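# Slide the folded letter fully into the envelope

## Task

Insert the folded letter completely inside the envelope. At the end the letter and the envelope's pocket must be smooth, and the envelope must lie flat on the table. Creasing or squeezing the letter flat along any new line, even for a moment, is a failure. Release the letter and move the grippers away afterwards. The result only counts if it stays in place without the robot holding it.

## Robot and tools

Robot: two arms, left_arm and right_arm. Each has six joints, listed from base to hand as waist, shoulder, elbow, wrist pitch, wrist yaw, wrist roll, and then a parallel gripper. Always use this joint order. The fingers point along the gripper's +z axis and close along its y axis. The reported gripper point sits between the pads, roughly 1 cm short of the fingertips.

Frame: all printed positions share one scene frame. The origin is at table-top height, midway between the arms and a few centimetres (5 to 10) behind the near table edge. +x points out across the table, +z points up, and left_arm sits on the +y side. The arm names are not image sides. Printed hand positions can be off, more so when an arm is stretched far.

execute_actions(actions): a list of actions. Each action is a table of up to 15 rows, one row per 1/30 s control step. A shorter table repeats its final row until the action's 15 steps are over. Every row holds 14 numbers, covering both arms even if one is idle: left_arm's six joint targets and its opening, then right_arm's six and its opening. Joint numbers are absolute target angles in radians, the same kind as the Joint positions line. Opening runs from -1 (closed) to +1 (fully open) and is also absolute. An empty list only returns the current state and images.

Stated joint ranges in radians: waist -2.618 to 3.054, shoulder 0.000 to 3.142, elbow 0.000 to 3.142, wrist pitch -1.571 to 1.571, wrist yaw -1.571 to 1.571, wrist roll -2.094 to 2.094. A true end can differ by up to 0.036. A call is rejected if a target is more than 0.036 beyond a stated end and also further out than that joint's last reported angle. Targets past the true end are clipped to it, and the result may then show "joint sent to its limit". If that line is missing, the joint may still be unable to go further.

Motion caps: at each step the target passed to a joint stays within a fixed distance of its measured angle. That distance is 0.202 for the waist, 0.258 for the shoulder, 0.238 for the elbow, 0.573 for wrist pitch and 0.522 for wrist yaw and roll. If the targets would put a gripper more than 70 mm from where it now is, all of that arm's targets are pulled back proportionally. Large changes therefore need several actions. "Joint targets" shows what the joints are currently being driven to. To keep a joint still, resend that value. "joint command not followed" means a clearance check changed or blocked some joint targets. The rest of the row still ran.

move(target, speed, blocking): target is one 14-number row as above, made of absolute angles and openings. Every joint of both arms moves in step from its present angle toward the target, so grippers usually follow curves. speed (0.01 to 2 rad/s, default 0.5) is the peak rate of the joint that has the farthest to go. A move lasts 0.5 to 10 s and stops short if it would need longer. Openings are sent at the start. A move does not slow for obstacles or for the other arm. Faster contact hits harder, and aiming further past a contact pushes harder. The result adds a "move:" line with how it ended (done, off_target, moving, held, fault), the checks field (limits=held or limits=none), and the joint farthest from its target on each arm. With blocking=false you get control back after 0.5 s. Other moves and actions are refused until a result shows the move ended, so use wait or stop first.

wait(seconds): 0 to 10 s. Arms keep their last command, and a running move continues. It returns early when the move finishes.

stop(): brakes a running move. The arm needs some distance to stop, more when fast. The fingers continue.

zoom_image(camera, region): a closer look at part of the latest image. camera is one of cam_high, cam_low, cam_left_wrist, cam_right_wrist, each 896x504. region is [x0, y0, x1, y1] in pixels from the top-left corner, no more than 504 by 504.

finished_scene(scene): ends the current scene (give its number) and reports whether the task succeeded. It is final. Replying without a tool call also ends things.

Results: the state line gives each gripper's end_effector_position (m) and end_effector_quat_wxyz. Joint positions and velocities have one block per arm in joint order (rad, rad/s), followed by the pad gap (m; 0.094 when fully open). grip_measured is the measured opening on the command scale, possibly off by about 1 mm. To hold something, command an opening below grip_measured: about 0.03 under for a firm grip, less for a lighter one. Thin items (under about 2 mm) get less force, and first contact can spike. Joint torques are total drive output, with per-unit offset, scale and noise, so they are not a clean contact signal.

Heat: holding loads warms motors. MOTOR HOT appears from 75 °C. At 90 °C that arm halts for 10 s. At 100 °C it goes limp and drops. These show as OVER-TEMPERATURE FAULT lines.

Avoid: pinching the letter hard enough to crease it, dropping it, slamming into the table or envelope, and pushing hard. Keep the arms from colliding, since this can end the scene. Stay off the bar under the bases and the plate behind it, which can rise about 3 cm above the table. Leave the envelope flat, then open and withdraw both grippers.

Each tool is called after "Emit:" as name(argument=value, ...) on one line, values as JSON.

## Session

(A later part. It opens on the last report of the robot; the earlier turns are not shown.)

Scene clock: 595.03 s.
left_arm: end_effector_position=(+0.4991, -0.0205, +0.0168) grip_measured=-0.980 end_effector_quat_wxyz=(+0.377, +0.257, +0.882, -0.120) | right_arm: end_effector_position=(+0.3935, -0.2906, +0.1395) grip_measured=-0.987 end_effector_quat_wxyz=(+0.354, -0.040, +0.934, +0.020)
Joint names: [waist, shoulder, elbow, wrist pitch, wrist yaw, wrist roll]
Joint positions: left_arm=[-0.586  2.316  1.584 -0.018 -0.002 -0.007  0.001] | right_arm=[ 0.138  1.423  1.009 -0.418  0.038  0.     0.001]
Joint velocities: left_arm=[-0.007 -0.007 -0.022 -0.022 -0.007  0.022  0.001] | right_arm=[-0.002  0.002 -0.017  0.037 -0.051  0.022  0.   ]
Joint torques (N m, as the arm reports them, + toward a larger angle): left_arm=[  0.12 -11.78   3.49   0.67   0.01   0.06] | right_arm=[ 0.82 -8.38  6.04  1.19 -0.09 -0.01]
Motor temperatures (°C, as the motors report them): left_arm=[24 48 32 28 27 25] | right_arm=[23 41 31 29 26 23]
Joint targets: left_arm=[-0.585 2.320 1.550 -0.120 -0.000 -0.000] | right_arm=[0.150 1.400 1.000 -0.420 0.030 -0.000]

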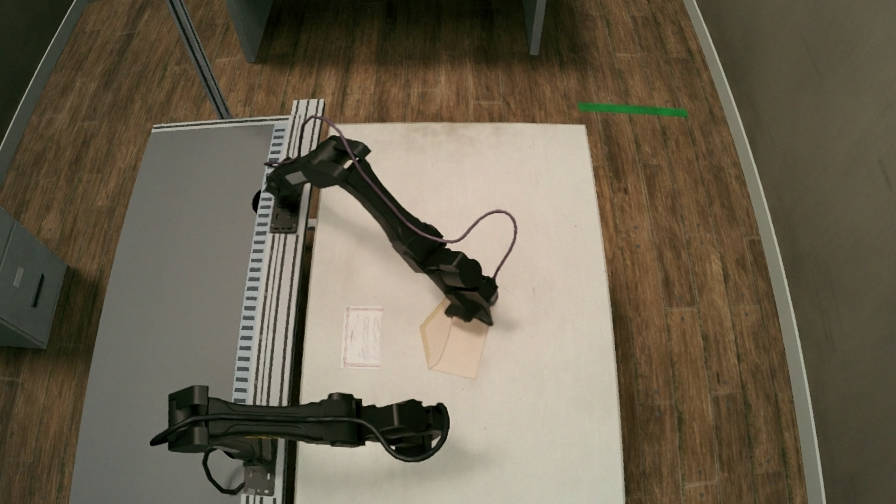

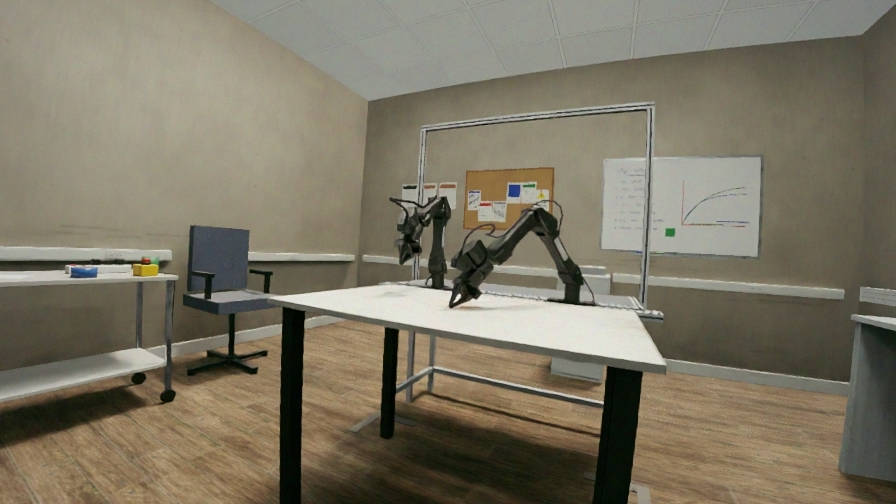

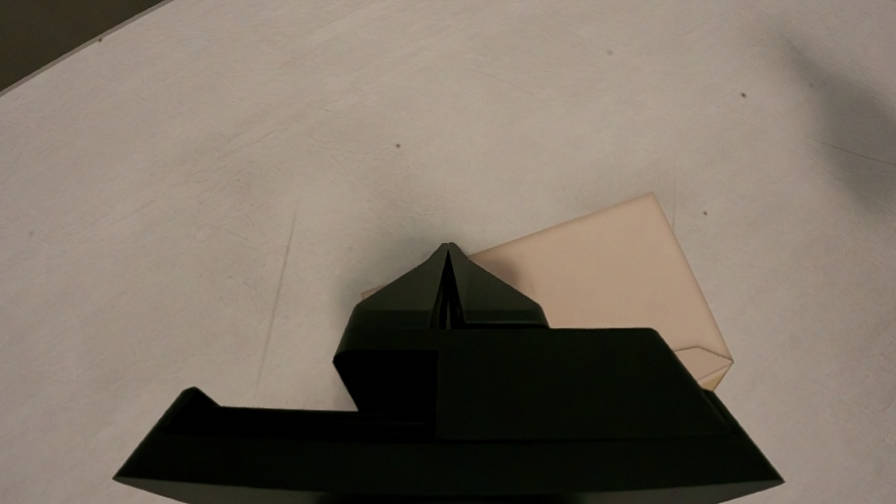

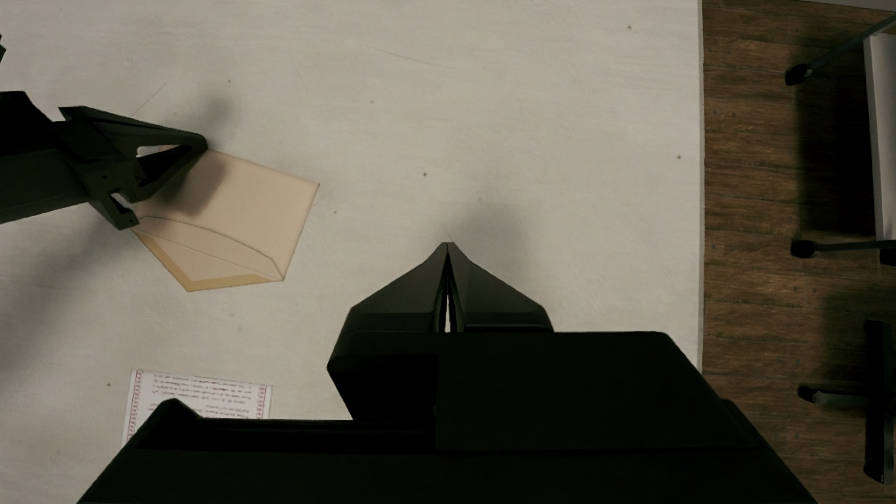

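Works. A bit more.

Emit:
execute_actions(actions=[[[-0.595,2.29,1.52,-0.13,0,0,-1,0.15,1.4,1.0,-0.42,0.03,0,-1]],[[-0.605,2.265,1.49,-0.145,0,0,-1,0.15,1.4,1.0,-0.42,0.03,0,-1]],[[-0.615,2.24,1.46,-0.16,0,0,-1,0.15,1.4,1.0,-0.42,0.03,0,-1]],[[-0.625,2.215,1.43,-0.18,0,0,-1,0.15,1.4,1.0,-0.42,0.03,0,-1]],[[-0.60,2.13,1.47,-0.12,0,0,-1,0.15,1.4,1.0,-0.42,0.03,0,-1]],[[-0.5,1.95,1.45,-0.4,0,-0.4,-0.4,0.15,1.4,1.0,-0.42,0.03,0,-1]],[[-0.4,1.75,1.4,-0.8,0,-0.8,0.2,0.15,1.4,1.0,-0.42,0.03,0,-1]]])

Emit:
zoom_image(camera="cam_high", region=[320,270,520,420])

Scene clock: 604.87 s.
left_arm: end_effector_position=(+0.3924, +0.1500, +0.1216) grip_measured=+0.198 end_effector_quat_wxyz=(+0.182, -0.191, +0.956, -0.127) | right_arm: end_effector_position=(+0.3935, -0.2906, +0.1395) grip_measured=-0.987 end_effector_quat_wxyz=(+0.354, -0.040, +0.934, +0.020)
Joint names: [waist, shoulder, elbow, wrist pitch, wrist yaw, wrist roll]
Joint positions: left_arm=[-0.392  1.751  1.405 -0.766 -0.001 -0.778  0.056] | right_arm=[ 0.138  1.423  1.009 -0.418  0.038  0.     0.001]
Joint velocities: left_arm=[ 0.002  0.007 -0.007 -0.066  0.007 -0.183  0.   ] | right_arm=[-0.007 -0.017 -0.017 -0.051 -0.007  0.051  0.   ]
Joint torques (N m, as the arm reports them, + toward a larger angle): left_arm=[-0.76 -7.82  5.82  1.06  0.01 -0.05] | right_arm=[ 0.82 -8.39  6.05  1.19 -0.09  0.  ]
Motor temperatures (°C, as the motors report them): left_arm=[24 49 31 28 27 25] | right_arm=[23 41 31 29 26 23]
Joint targets: left_arm=[-0.400 1.750 1.400 -0.800 0.000 -0.800] | right_arm=[0.150 1.400 1.000 -0.420 0.030 0.000]

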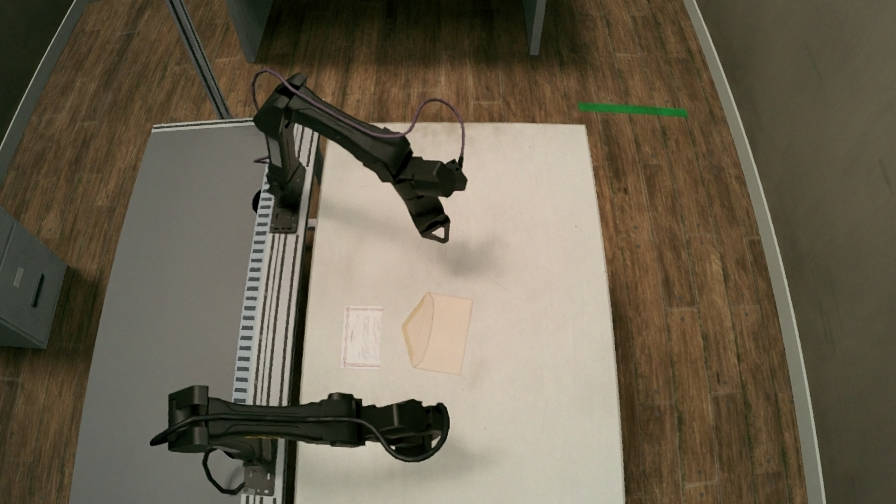

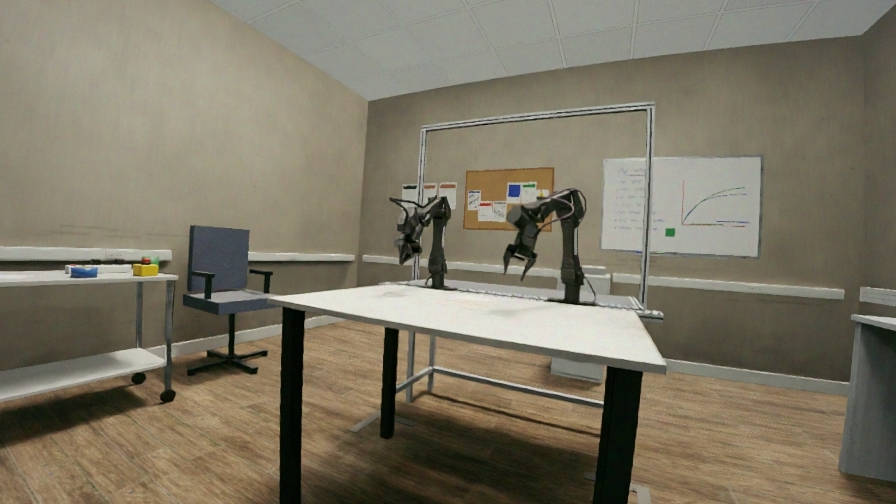

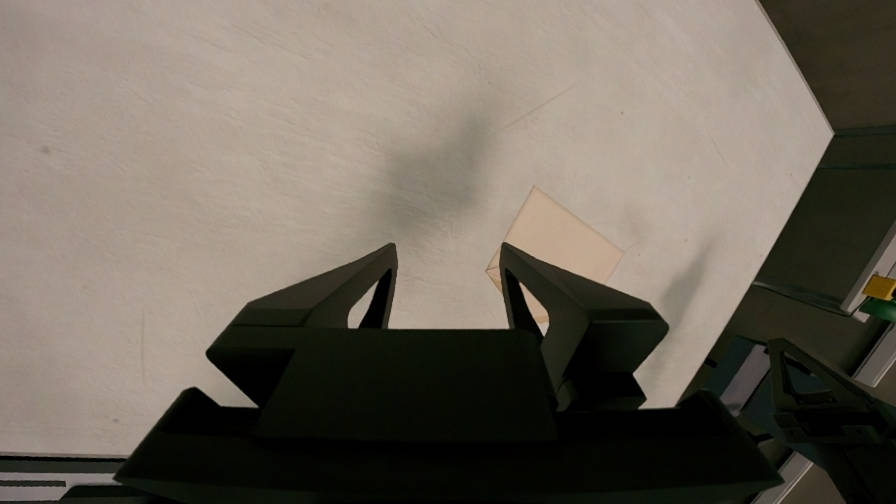

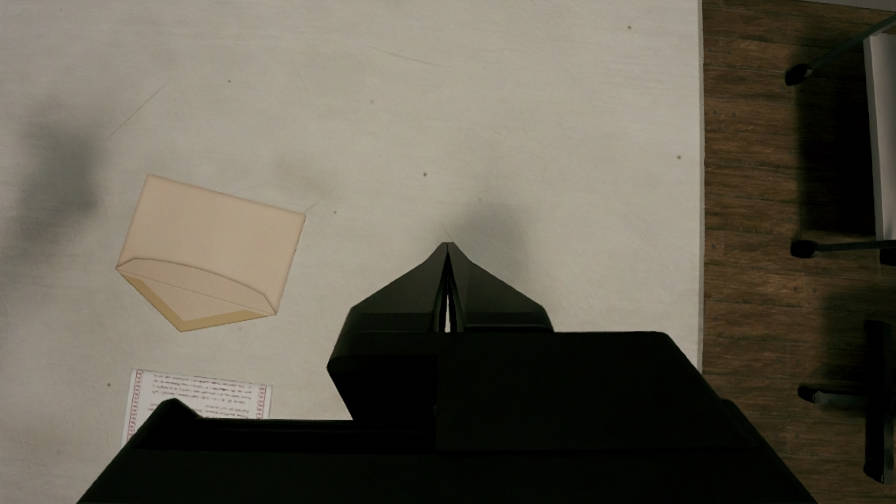

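Region (320, 270, 520, 420) of cam_high's 896x504 image, scaled by 2.520, with more detail than that image has; it fills the top 378 rows of this view, and the rest is white.

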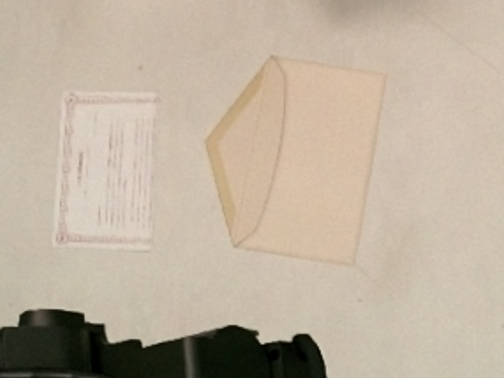

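Emit:
execute_actions(actions=[[[-0.4,1.75,1.4,-0.8,0,-0.8,0.2,0.35,1.45,0.95,-0.55,0.03,0,-1]],[[-0.4,1.75,1.4,-0.8,0,-0.8,0.2,0.55,1.5,0.92,-0.68,0.03,0,-1]],[[-0.4,1.75,1.4,-0.8,0,-0.8,0.2,0.72,1.55,0.90,-0.72,0.03,0,-1]],[[-0.4,1.75,1.4,-0.8,0,-0.8,0.2,0.77,1.57,0.90,-0.72,0.03,0,-1]]])

Scene clock: 615.53 s.
left_arm: end_effector_position=(+0.3891, +0.1514, +0.1199) grip_measured=+0.198 end_effector_quat_wxyz=(+0.175, -0.200, +0.956, -0.124) | right_arm: end_effector_position=(+0.2223, -0.1292, +0.0349) grip_measured=-0.987 end_effector_quat_wxyz=(+0.100, -0.352, +0.930, +0.042)
Joint names: [waist, shoulder, elbow, wrist pitch, wrist yaw, wrist roll]
Joint positions: left_arm=[-0.392  1.751  1.405 -0.782 -0.001 -0.796  0.056] | right_arm=[ 0.757  1.559  0.91  -0.714  0.031  0.002  0.001]
Joint velocities: left_arm=[-0.012  0.002 -0.027 -0.007 -0.066 -0.081  0.   ] | right_arm=[ 0.007 -0.012 -0.007 -0.022 -0.007  0.037  0.   ]
Joint torques (N m, as the arm reports them, + toward a larger angle): left_arm=[-0.78 -7.91  5.82  1.01 -0.01 -0.04] | right_arm=[ 0.88 -5.62  4.86  0.45 -0.01 -0.03]
Motor temperatures (°C, as the motors report them): left_arm=[24 46 31 28 27 25] | right_arm=[23 41 31 29 26 23]
Joint targets: left_arm=[-0.400 1.750 1.400 -0.800 0.000 -0.800] | right_arm=[0.770 1.570 0.900 -0.720 0.030 -0.000]

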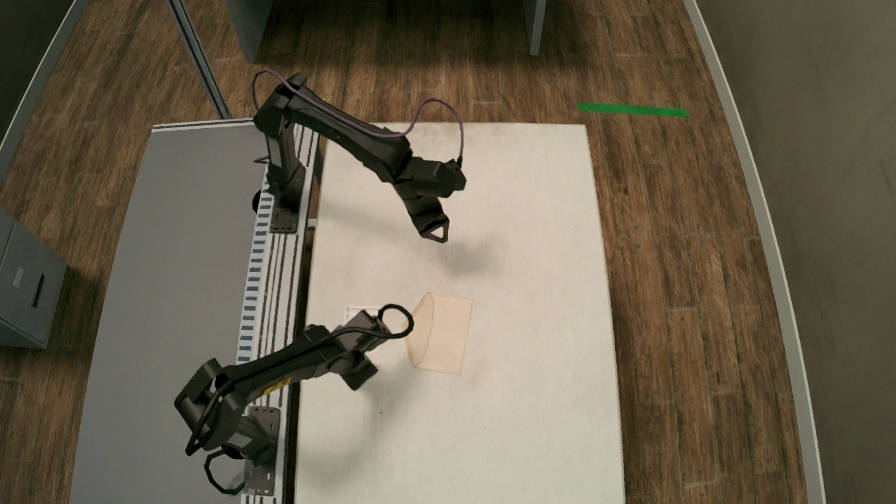

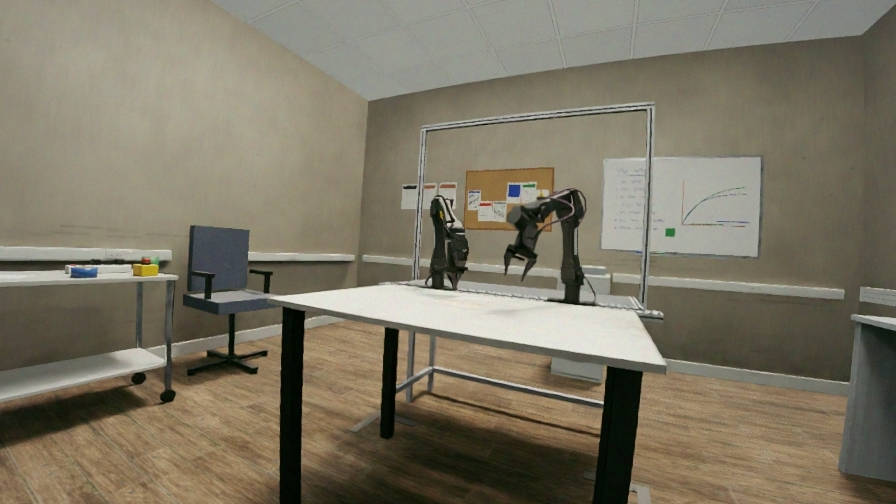

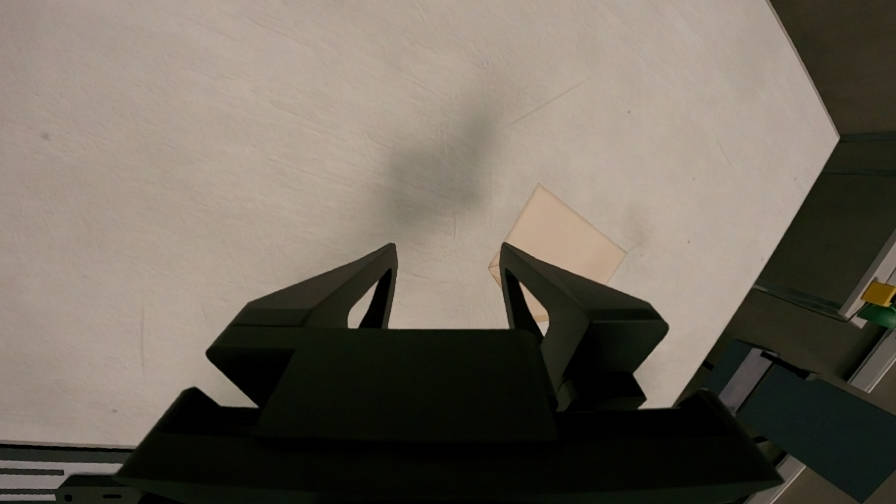

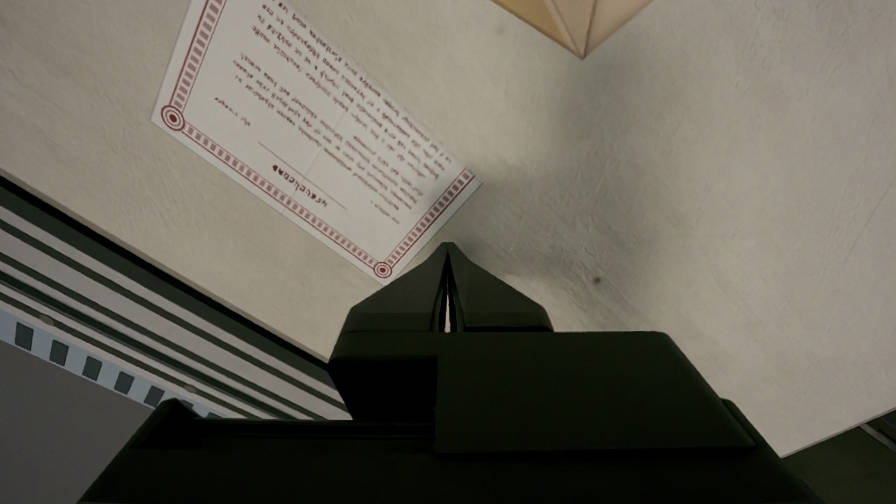

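Emit:
execute_actions(actions=[[[-0.4,1.75,1.4,-0.8,0,-0.8,0.2,0.775,1.63,0.90,-0.70,0.03,0,-1]],[[-0.4,1.75,1.4,-0.8,0,-0.8,0.2,0.78,1.69,0.90,-0.69,0.03,0,-1]],[[-0.4,1.75,1.4,-0.8,0,-0.8,0.2,0.805,1.71,0.915,-0.675,0.03,0,-1]],[[-0.4,1.75,1.4,-0.8,0,-0.8,0.2,0.825,1.725,0.93,-0.66,0.03,0,-1]],[[-0.4,1.75,1.4,-0.8,0,-0.8,0.2,0.845,1.74,0.945,-0.645,0.03,0,-1]],[[-0.4,1.75,1.4,-0.8,0,-0.8,0.2,0.865,1.755,0.96,-0.63,0.03,0,-1]]])

Scene clock: 624.47 s.
left_arm: end_effector_position=(+0.3891, +0.1514, +0.1199) grip_measured=+0.198 end_effector_quat_wxyz=(+0.175, -0.200, +0.956, -0.124) | right_arm: end_effector_position=(+0.2210, -0.0989, +0.0135) grip_measured=-0.987 end_effector_quat_wxyz=(+0.092, -0.392, +0.915, +0.026)
Joint names: [waist, shoulder, elbow, wrist pitch, wrist yaw, wrist roll]
Joint positions: left_arm=[-0.392  1.751  1.405 -0.782 -0.001 -0.796  0.056] | right_arm=[ 0.846  1.696  0.962 -0.659  0.063  0.002  0.001]
Joint velocities: left_arm=[-0.012 -0.002  0.007 -0.007 -0.037 -0.037  0.001] | right_arm=[ 0.002 -0.027  0.002 -0.007  0.022 -0.007 -0.002]
Joint torques (N m, as the arm reports them, + toward a larger angle): left_arm=[-0.78 -7.9   5.81  1.02 -0.02 -0.04] | right_arm=[ 1.35 -2.72  5.24  0.72 -0.35 -0.02]
Motor temperatures (°C, as the motors report them): left_arm=[24 45 31 28 27 25] | right_arm=[23 40 31 28 26 23]
Joint targets: left_arm=[-0.400 1.750 1.400 -0.800 -0.000 -0.800] | right_arm=[0.865 1.755 0.960 -0.630 0.030 0.000]

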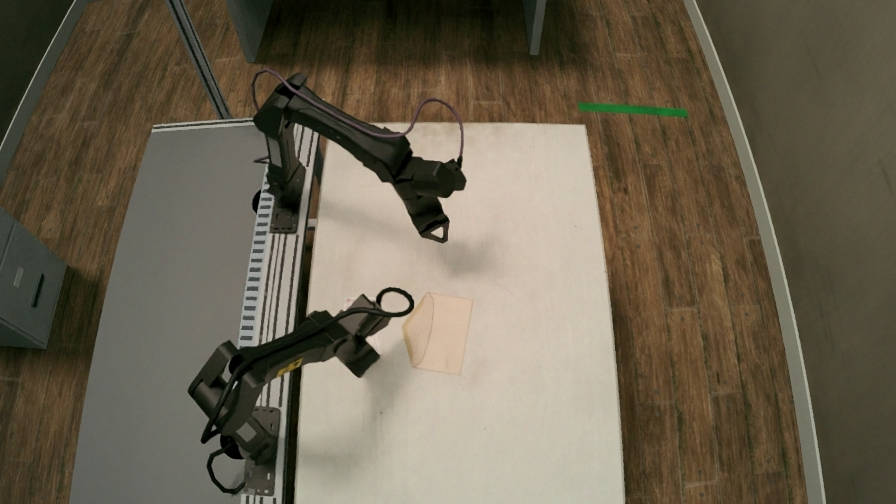

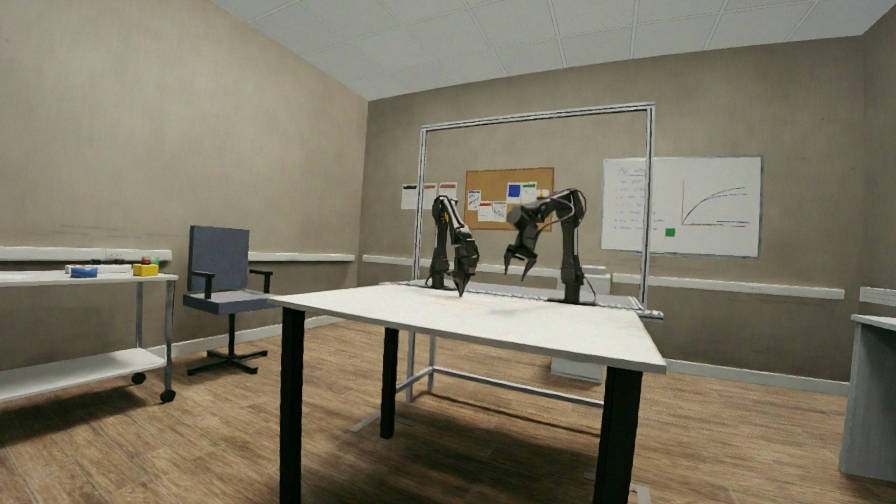

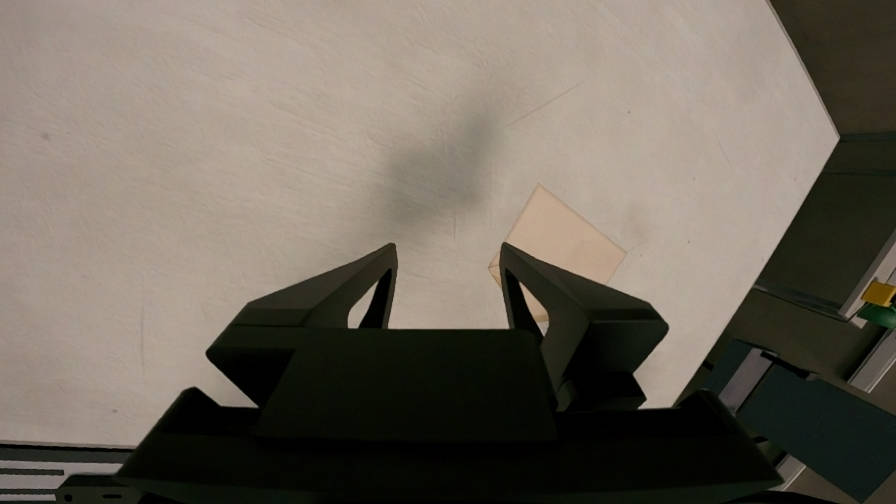

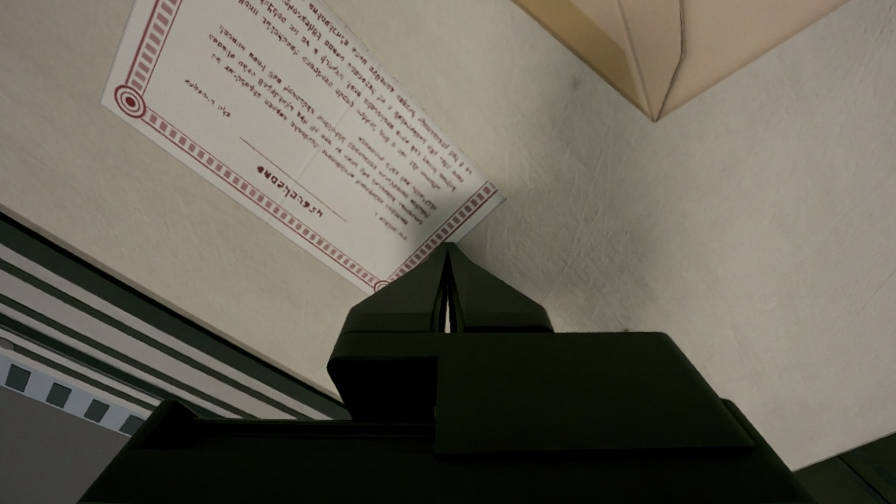

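Emit:
execute_actions(actions=[[[-0.4,1.75,1.4,-0.8,0,-0.8,0.2,0.885,1.77,0.975,-0.615,0.03,0,-1]],[[-0.4,1.75,1.4,-0.8,0,-0.8,0.2,0.905,1.785,0.99,-0.60,0.03,0,-1]],[[-0.4,1.75,1.4,-0.8,0,-0.8,0.2,0.86,1.66,0.97,-0.62,0.03,0,-1]],[[-0.4,1.75,1.4,-0.8,0,-0.8,0.2,0.8,1.75,1.09,-0.5,0.03,0,-1]],[[-0.4,1.75,1.4,-0.8,0,-0.8,0.2,0.775,1.85,1.17,-0.43,0.03,0,-1]],[[-0.4,1.75,1.4,-0.8,0,-0.8,0.2,0.775,1.885,1.17,-0.43,0.03,0,-1]]])

Scene clock: 633.50 s.
left_arm: end_effector_position=(+0.3891, +0.1514, +0.1199) grip_measured=+0.198 end_effector_quat_wxyz=(+0.175, -0.200, +0.956, -0.124) | right_arm: end_effector_position=(+0.3045, -0.0420, +0.0187) grip_measured=-0.987 end_effector_quat_wxyz=(+0.189, -0.354, +0.913, +0.077)
Joint names: [waist, shoulder, elbow, wrist pitch, wrist yaw, wrist roll]
Joint positions: left_arm=[-0.392  1.751  1.405 -0.782 -0.001 -0.796  0.056] | right_arm=[ 0.78   1.879  1.144 -0.435  0.033  0.002  0.001]
Joint velocities: left_arm=[-0.017 -0.002  0.007  0.007  0.007  0.022  0.001] | right_arm=[ 0.007 -0.022 -0.007 -0.022 -0.081 -0.007 -0.   ]
Joint torques (N m, as the arm reports them, + toward a larger angle): left_arm=[-0.8  -7.91  5.82  1.02 -0.02 -0.04] | right_arm=[-0.31 -9.83  7.61  0.84 -0.05 -0.02]
Motor temperatures (°C, as the motors report them): left_arm=[24 44 32 28 27 25] | right_arm=[23 40 31 28 26 23]
Joint targets: left_arm=[-0.400 1.750 1.400 -0.800 0.000 -0.800] | right_arm=[0.775 1.885 1.170 -0.430 0.030 -0.000]

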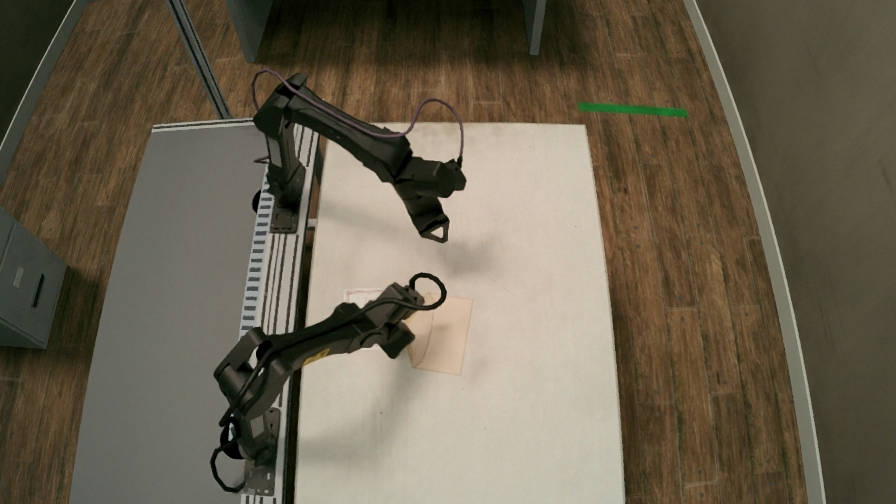

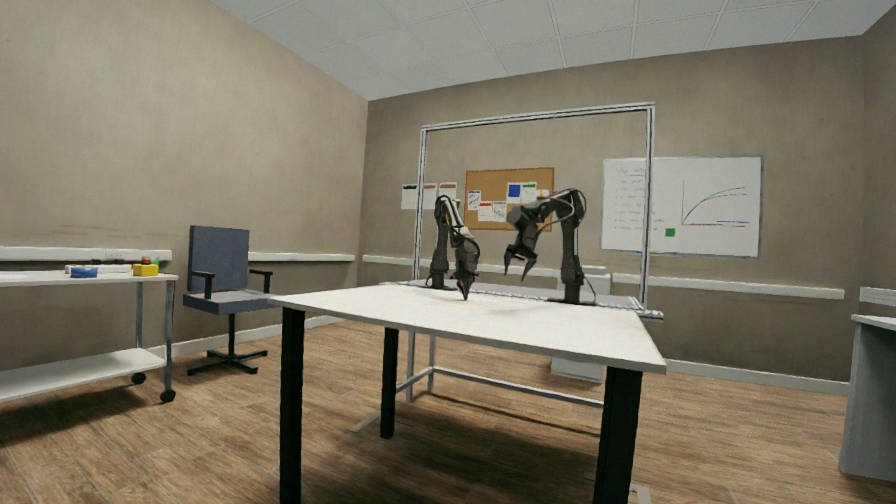

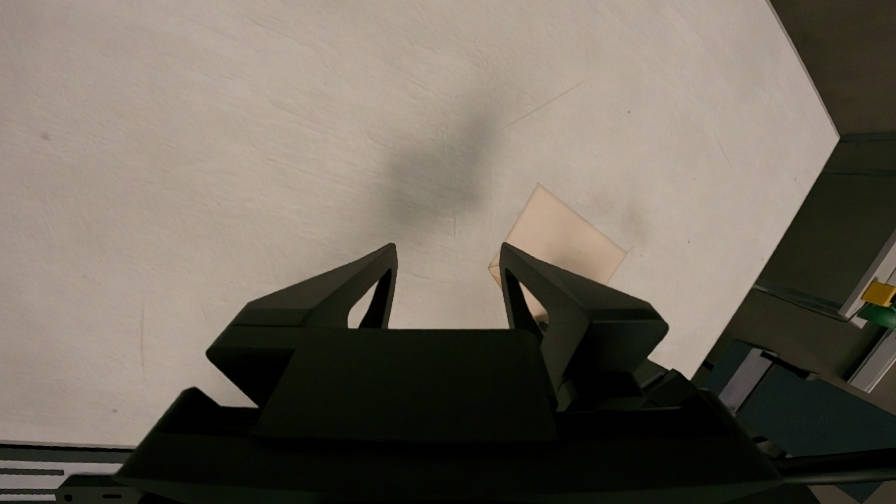

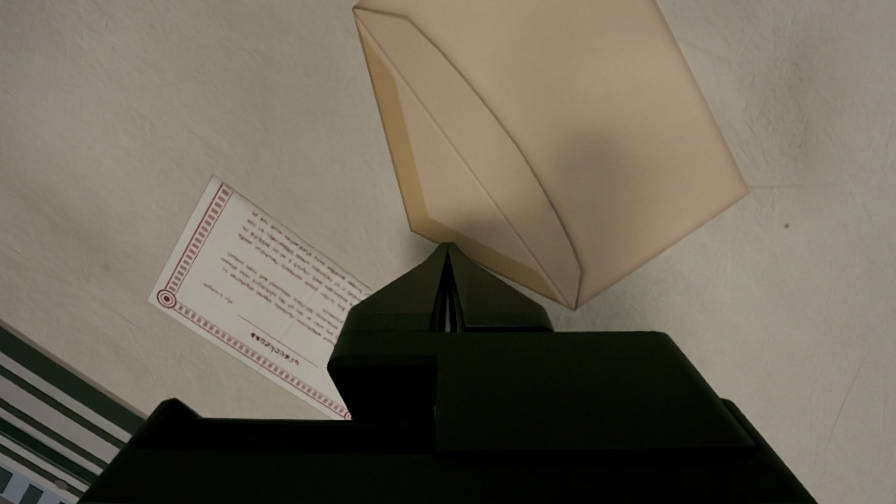

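Emit:
execute_actions(actions=[[[-0.6,1.78,1.38,-0.9,0.02,-0.9,0.2,0.79,1.87,1.19,-0.42,0.03,0,-1]],[[-0.8,1.8,1.38,-0.98,0.02,-0.99,0.2,0.795,1.90,1.215,-0.40,0.03,0,-1]],[[-0.98,1.85,1.38,-0.98,0.02,-0.99,0.2,0.795,1.94,1.215,-0.40,0.03,0,-1]],[[-1.075,1.91,1.38,-0.98,0.02,-0.99,0.2,0.795,1.975,1.215,-0.41,0.03,0,-1]],[[-1.075,1.96,1.38,-0.98,0.02,-0.99,0.2,0.795,1.975,1.215,-0.41,0.03,0,-1]]])

Scene clock: 643.07 s.
left_arm: end_effector_position=(+0.3217, +0.0829, +0.1004) grip_measured=+0.198 end_effector_quat_wxyz=(+0.097, -0.144, +0.978, -0.119) | right_arm: end_effector_position=(+0.3213, -0.0261, +0.0172) grip_measured=-0.987 end_effector_quat_wxyz=(+0.206, -0.351, +0.909, +0.084)
Joint names: [waist, shoulder, elbow, wrist pitch, wrist yaw, wrist roll]
Joint positions: left_arm=[-0.602  1.768  1.389 -0.879  0.03  -0.891  0.056] | right_arm=[ 0.78   1.937  1.2   -0.393  0.033  0.002  0.001]
Joint velocities: left_arm=[ 0.002 -0.007  0.002  0.022 -0.066  0.051  0.   ] | right_arm=[-0.007  0.007 -0.017  0.022 -0.037  0.007 -0.   ]
Joint torques (N m, as the arm reports them, + toward a larger angle): left_arm=[-0.01 -7.78  5.96  0.98 -0.01  0.01] | right_arm=[ 1.02 -7.76  6.86  0.69 -0.05 -0.02]
Motor temperatures (°C, as the motors report them): left_arm=[24 44 32 28 27 25] | right_arm=[23 41 32 28 26 23]
Joint targets: left_arm=[-0.602 1.768 1.389 -0.879 0.030 -0.891] | right_arm=[0.795 1.975 1.215 -0.410 0.030 -0.000]
joint command not followed: on one or more control steps a check withheld the commanded joint targets of the left arm, and it was not sent them on those steps. On the call's last step the targets were still withheld.
cause: the commanded joint targets would bring a part of the robot too close to another arm (this arm's wrist (the part past the wrist pitch) and the other arm's wrist (the part past the wrist pitch)); next, command targets that bring no part of the robot closer to that arm.

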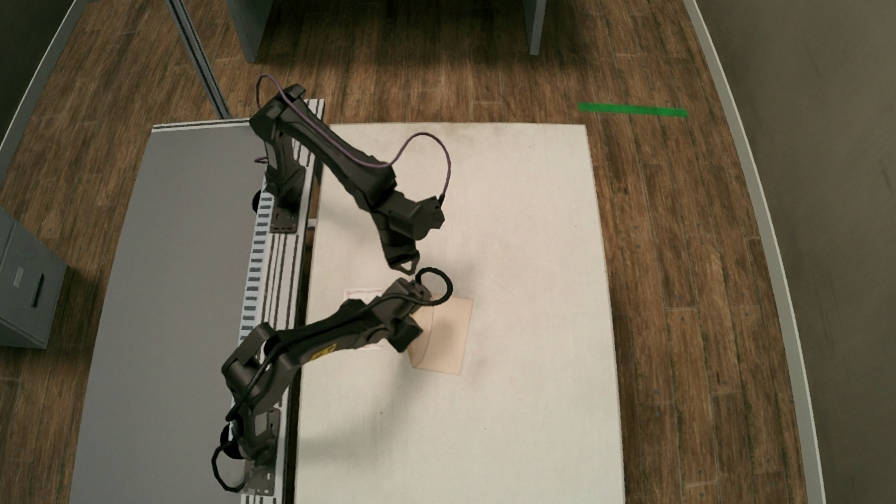

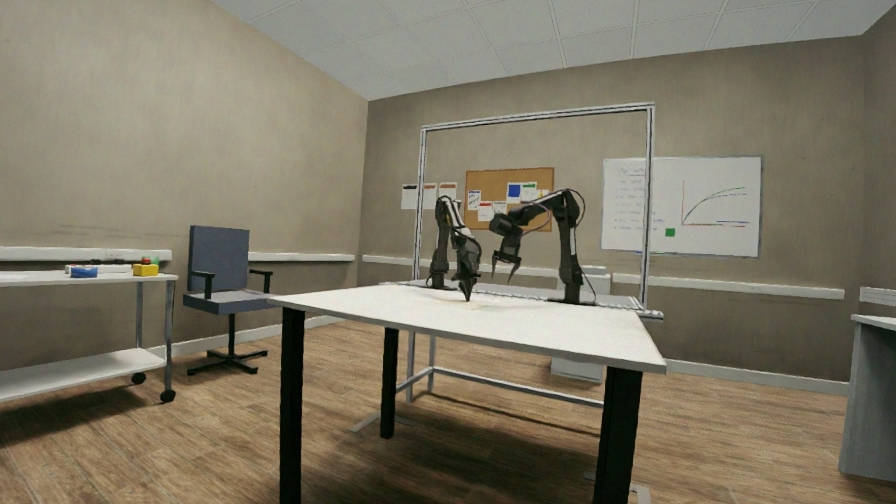

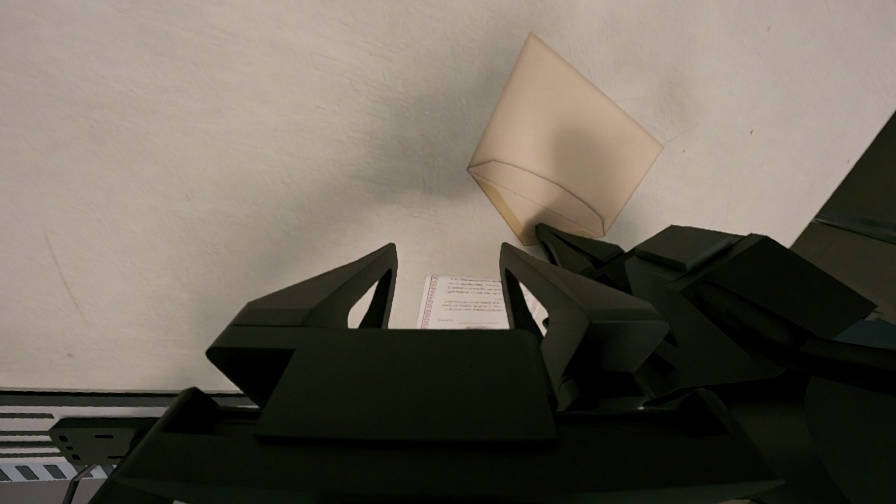

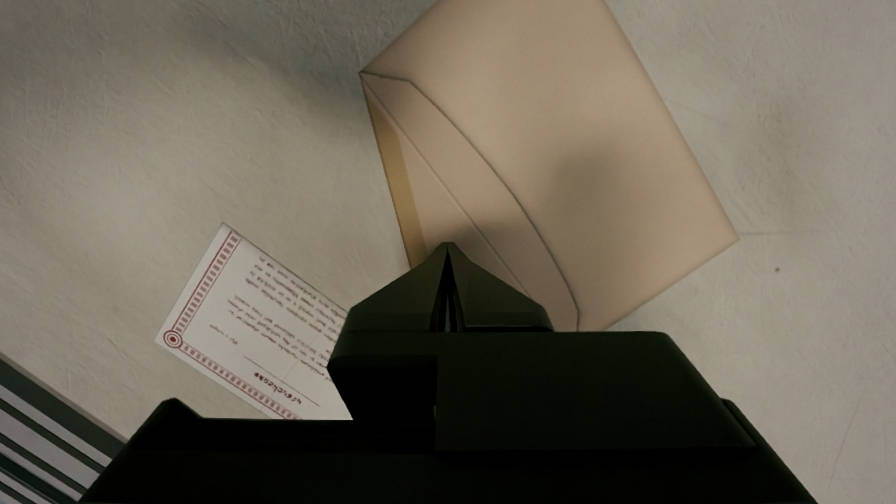

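Emit:
execute_actions(actions=[[[-0.55,1.55,1.1,-0.95,0.02,-0.95,0.2,0.78,1.90,1.205,-0.40,0.03,0.2,-1]],[[-0.6,1.45,0.95,-1.0,0.02,-0.99,0.2,0.78,1.90,1.205,-0.40,0.03,0.8,-1]],[[-0.8,1.45,0.95,-1.0,0.02,-0.99,0.2,0.785,1.90,1.20,-0.40,0.03,1.3,-1]],[[-1.0,1.5,0.98,-1.0,0.02,-0.99,0.2,0.79,1.94,1.20,-0.40,0.03,1.3,-1]],[[-1.085,1.65,1.13,-1.0,0.02,-0.99,0.2,0.79,1.97,1.20,-0.41,0.03,1.3,-1]],[[-1.085,1.8,1.27,-0.99,0.02,-0.99,0.2,0.79,1.97,1.20,-0.41,0.03,1.3,-1]],[[-1.085,1.91,1.38,-0.98,0.02,-0.99,0.2,0.79,1.97,1.20,-0.41,0.03,1.3,-1]],[[-1.085,1.96,1.38,-0.98,0.02,-0.99,0.2,0.79,1.97,1.20,-0.41,0.03,1.3,-1]]])

Scene clock: 661.70 s.
left_arm: end_effector_position=(+0.1484, +0.0159, +0.0505) grip_measured=+0.198 end_effector_quat_wxyz=(-0.006, +0.044, +0.999, -0.032) | right_arm: end_effector_position=(+0.3221, -0.0251, +0.0166) grip_measured=-0.987 end_effector_quat_wxyz=(+0.114, +0.269, +0.937, +0.194)
Joint names: [waist, shoulder, elbow, wrist pitch, wrist yaw, wrist roll]
Joint positions: left_arm=[-1.082  1.795  1.254 -0.981  0.027 -0.989  0.056] | right_arm=[ 0.78   1.941  1.2   -0.386  0.033  1.298  0.001]
Joint velocities: left_arm=[-0.007  0.002 -0.012  0.037 -0.022  0.022  0.   ] | right_arm=[ 0.012 -0.002  0.002 -0.037 -0.051 -0.037  0.   ]
Joint torques (N m, as the arm reports them, + toward a larger angle): left_arm=[-0.03 -7.46  5.38  0.44 -0.01  0.  ] | right_arm=[ 0.69 -8.52  5.78  0.63 -0.04  0.02]
Motor temperatures (°C, as the motors report them): left_arm=[24 43 32 27 27 25] | right_arm=[23 41 32 28 26 23]
Joint targets: left_arm=[-1.082 1.795 1.254 -0.981 0.027 -0.989] | right_arm=[0.790 1.970 1.200 -0.410 0.030 1.300]
joint command not followed: on one or more control steps a check withheld the commanded joint targets of the left arm, and it was not sent them on those steps. On the call's last step the targets were still withheld.
cause: the commanded joint targets would bring a part of the robot too close to another arm (this arm's wrist (the part past the wrist pitch) and the other arm's wrist (the part past the wrist pitch)); next, command targets that bring no part of the robot closer to that arm.

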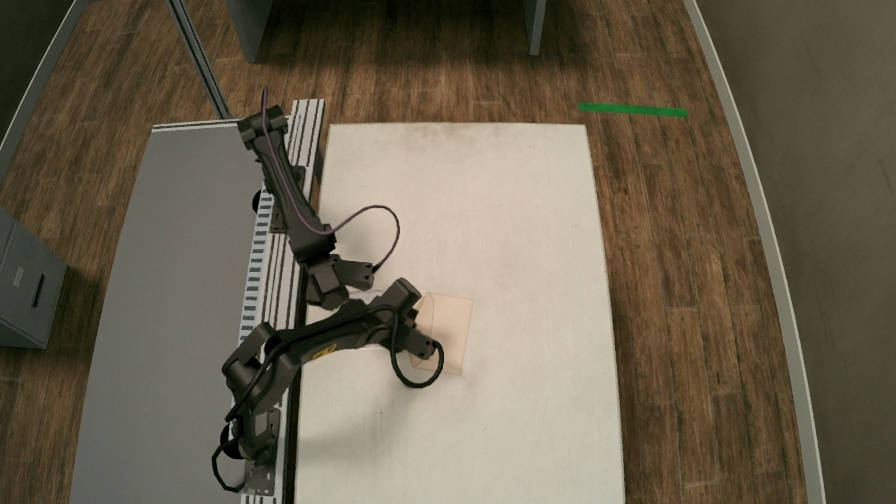

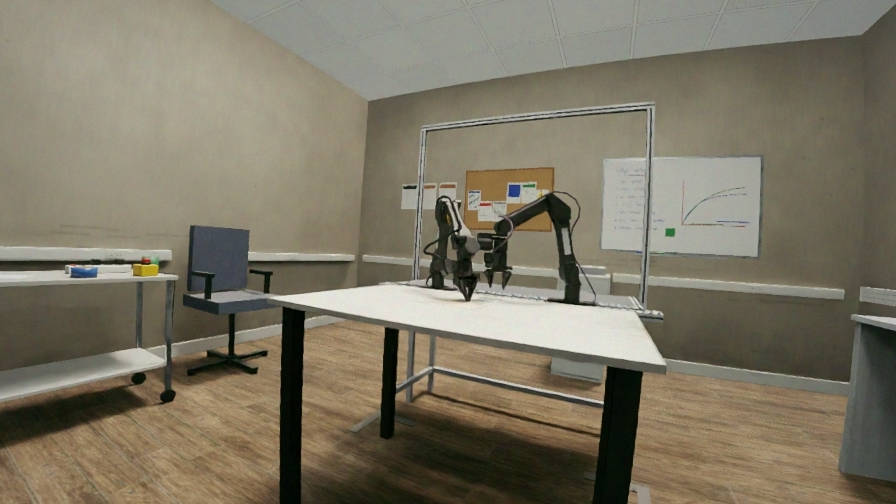

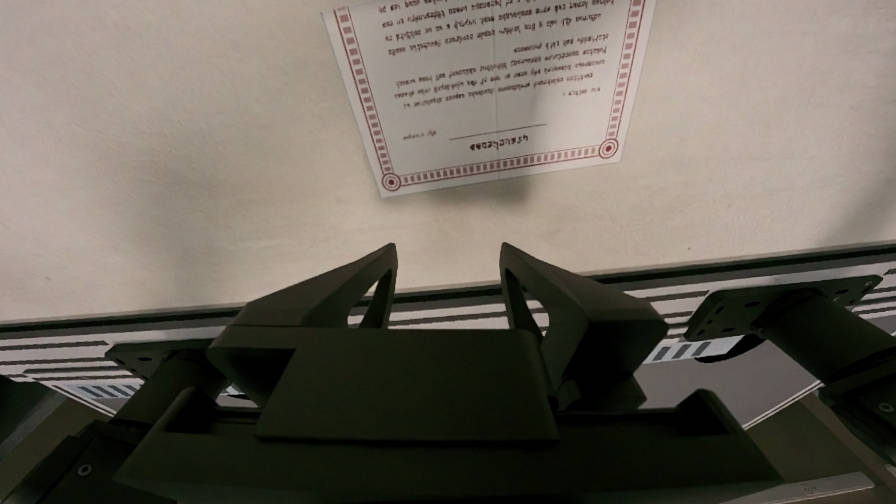

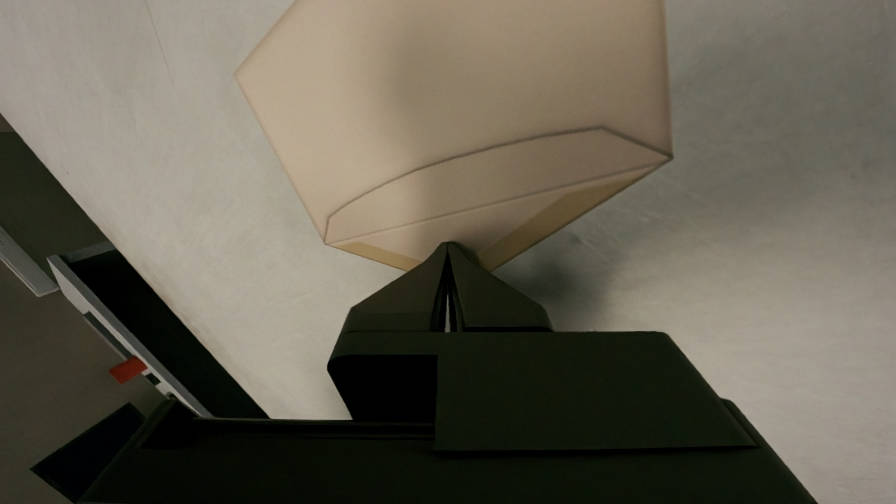

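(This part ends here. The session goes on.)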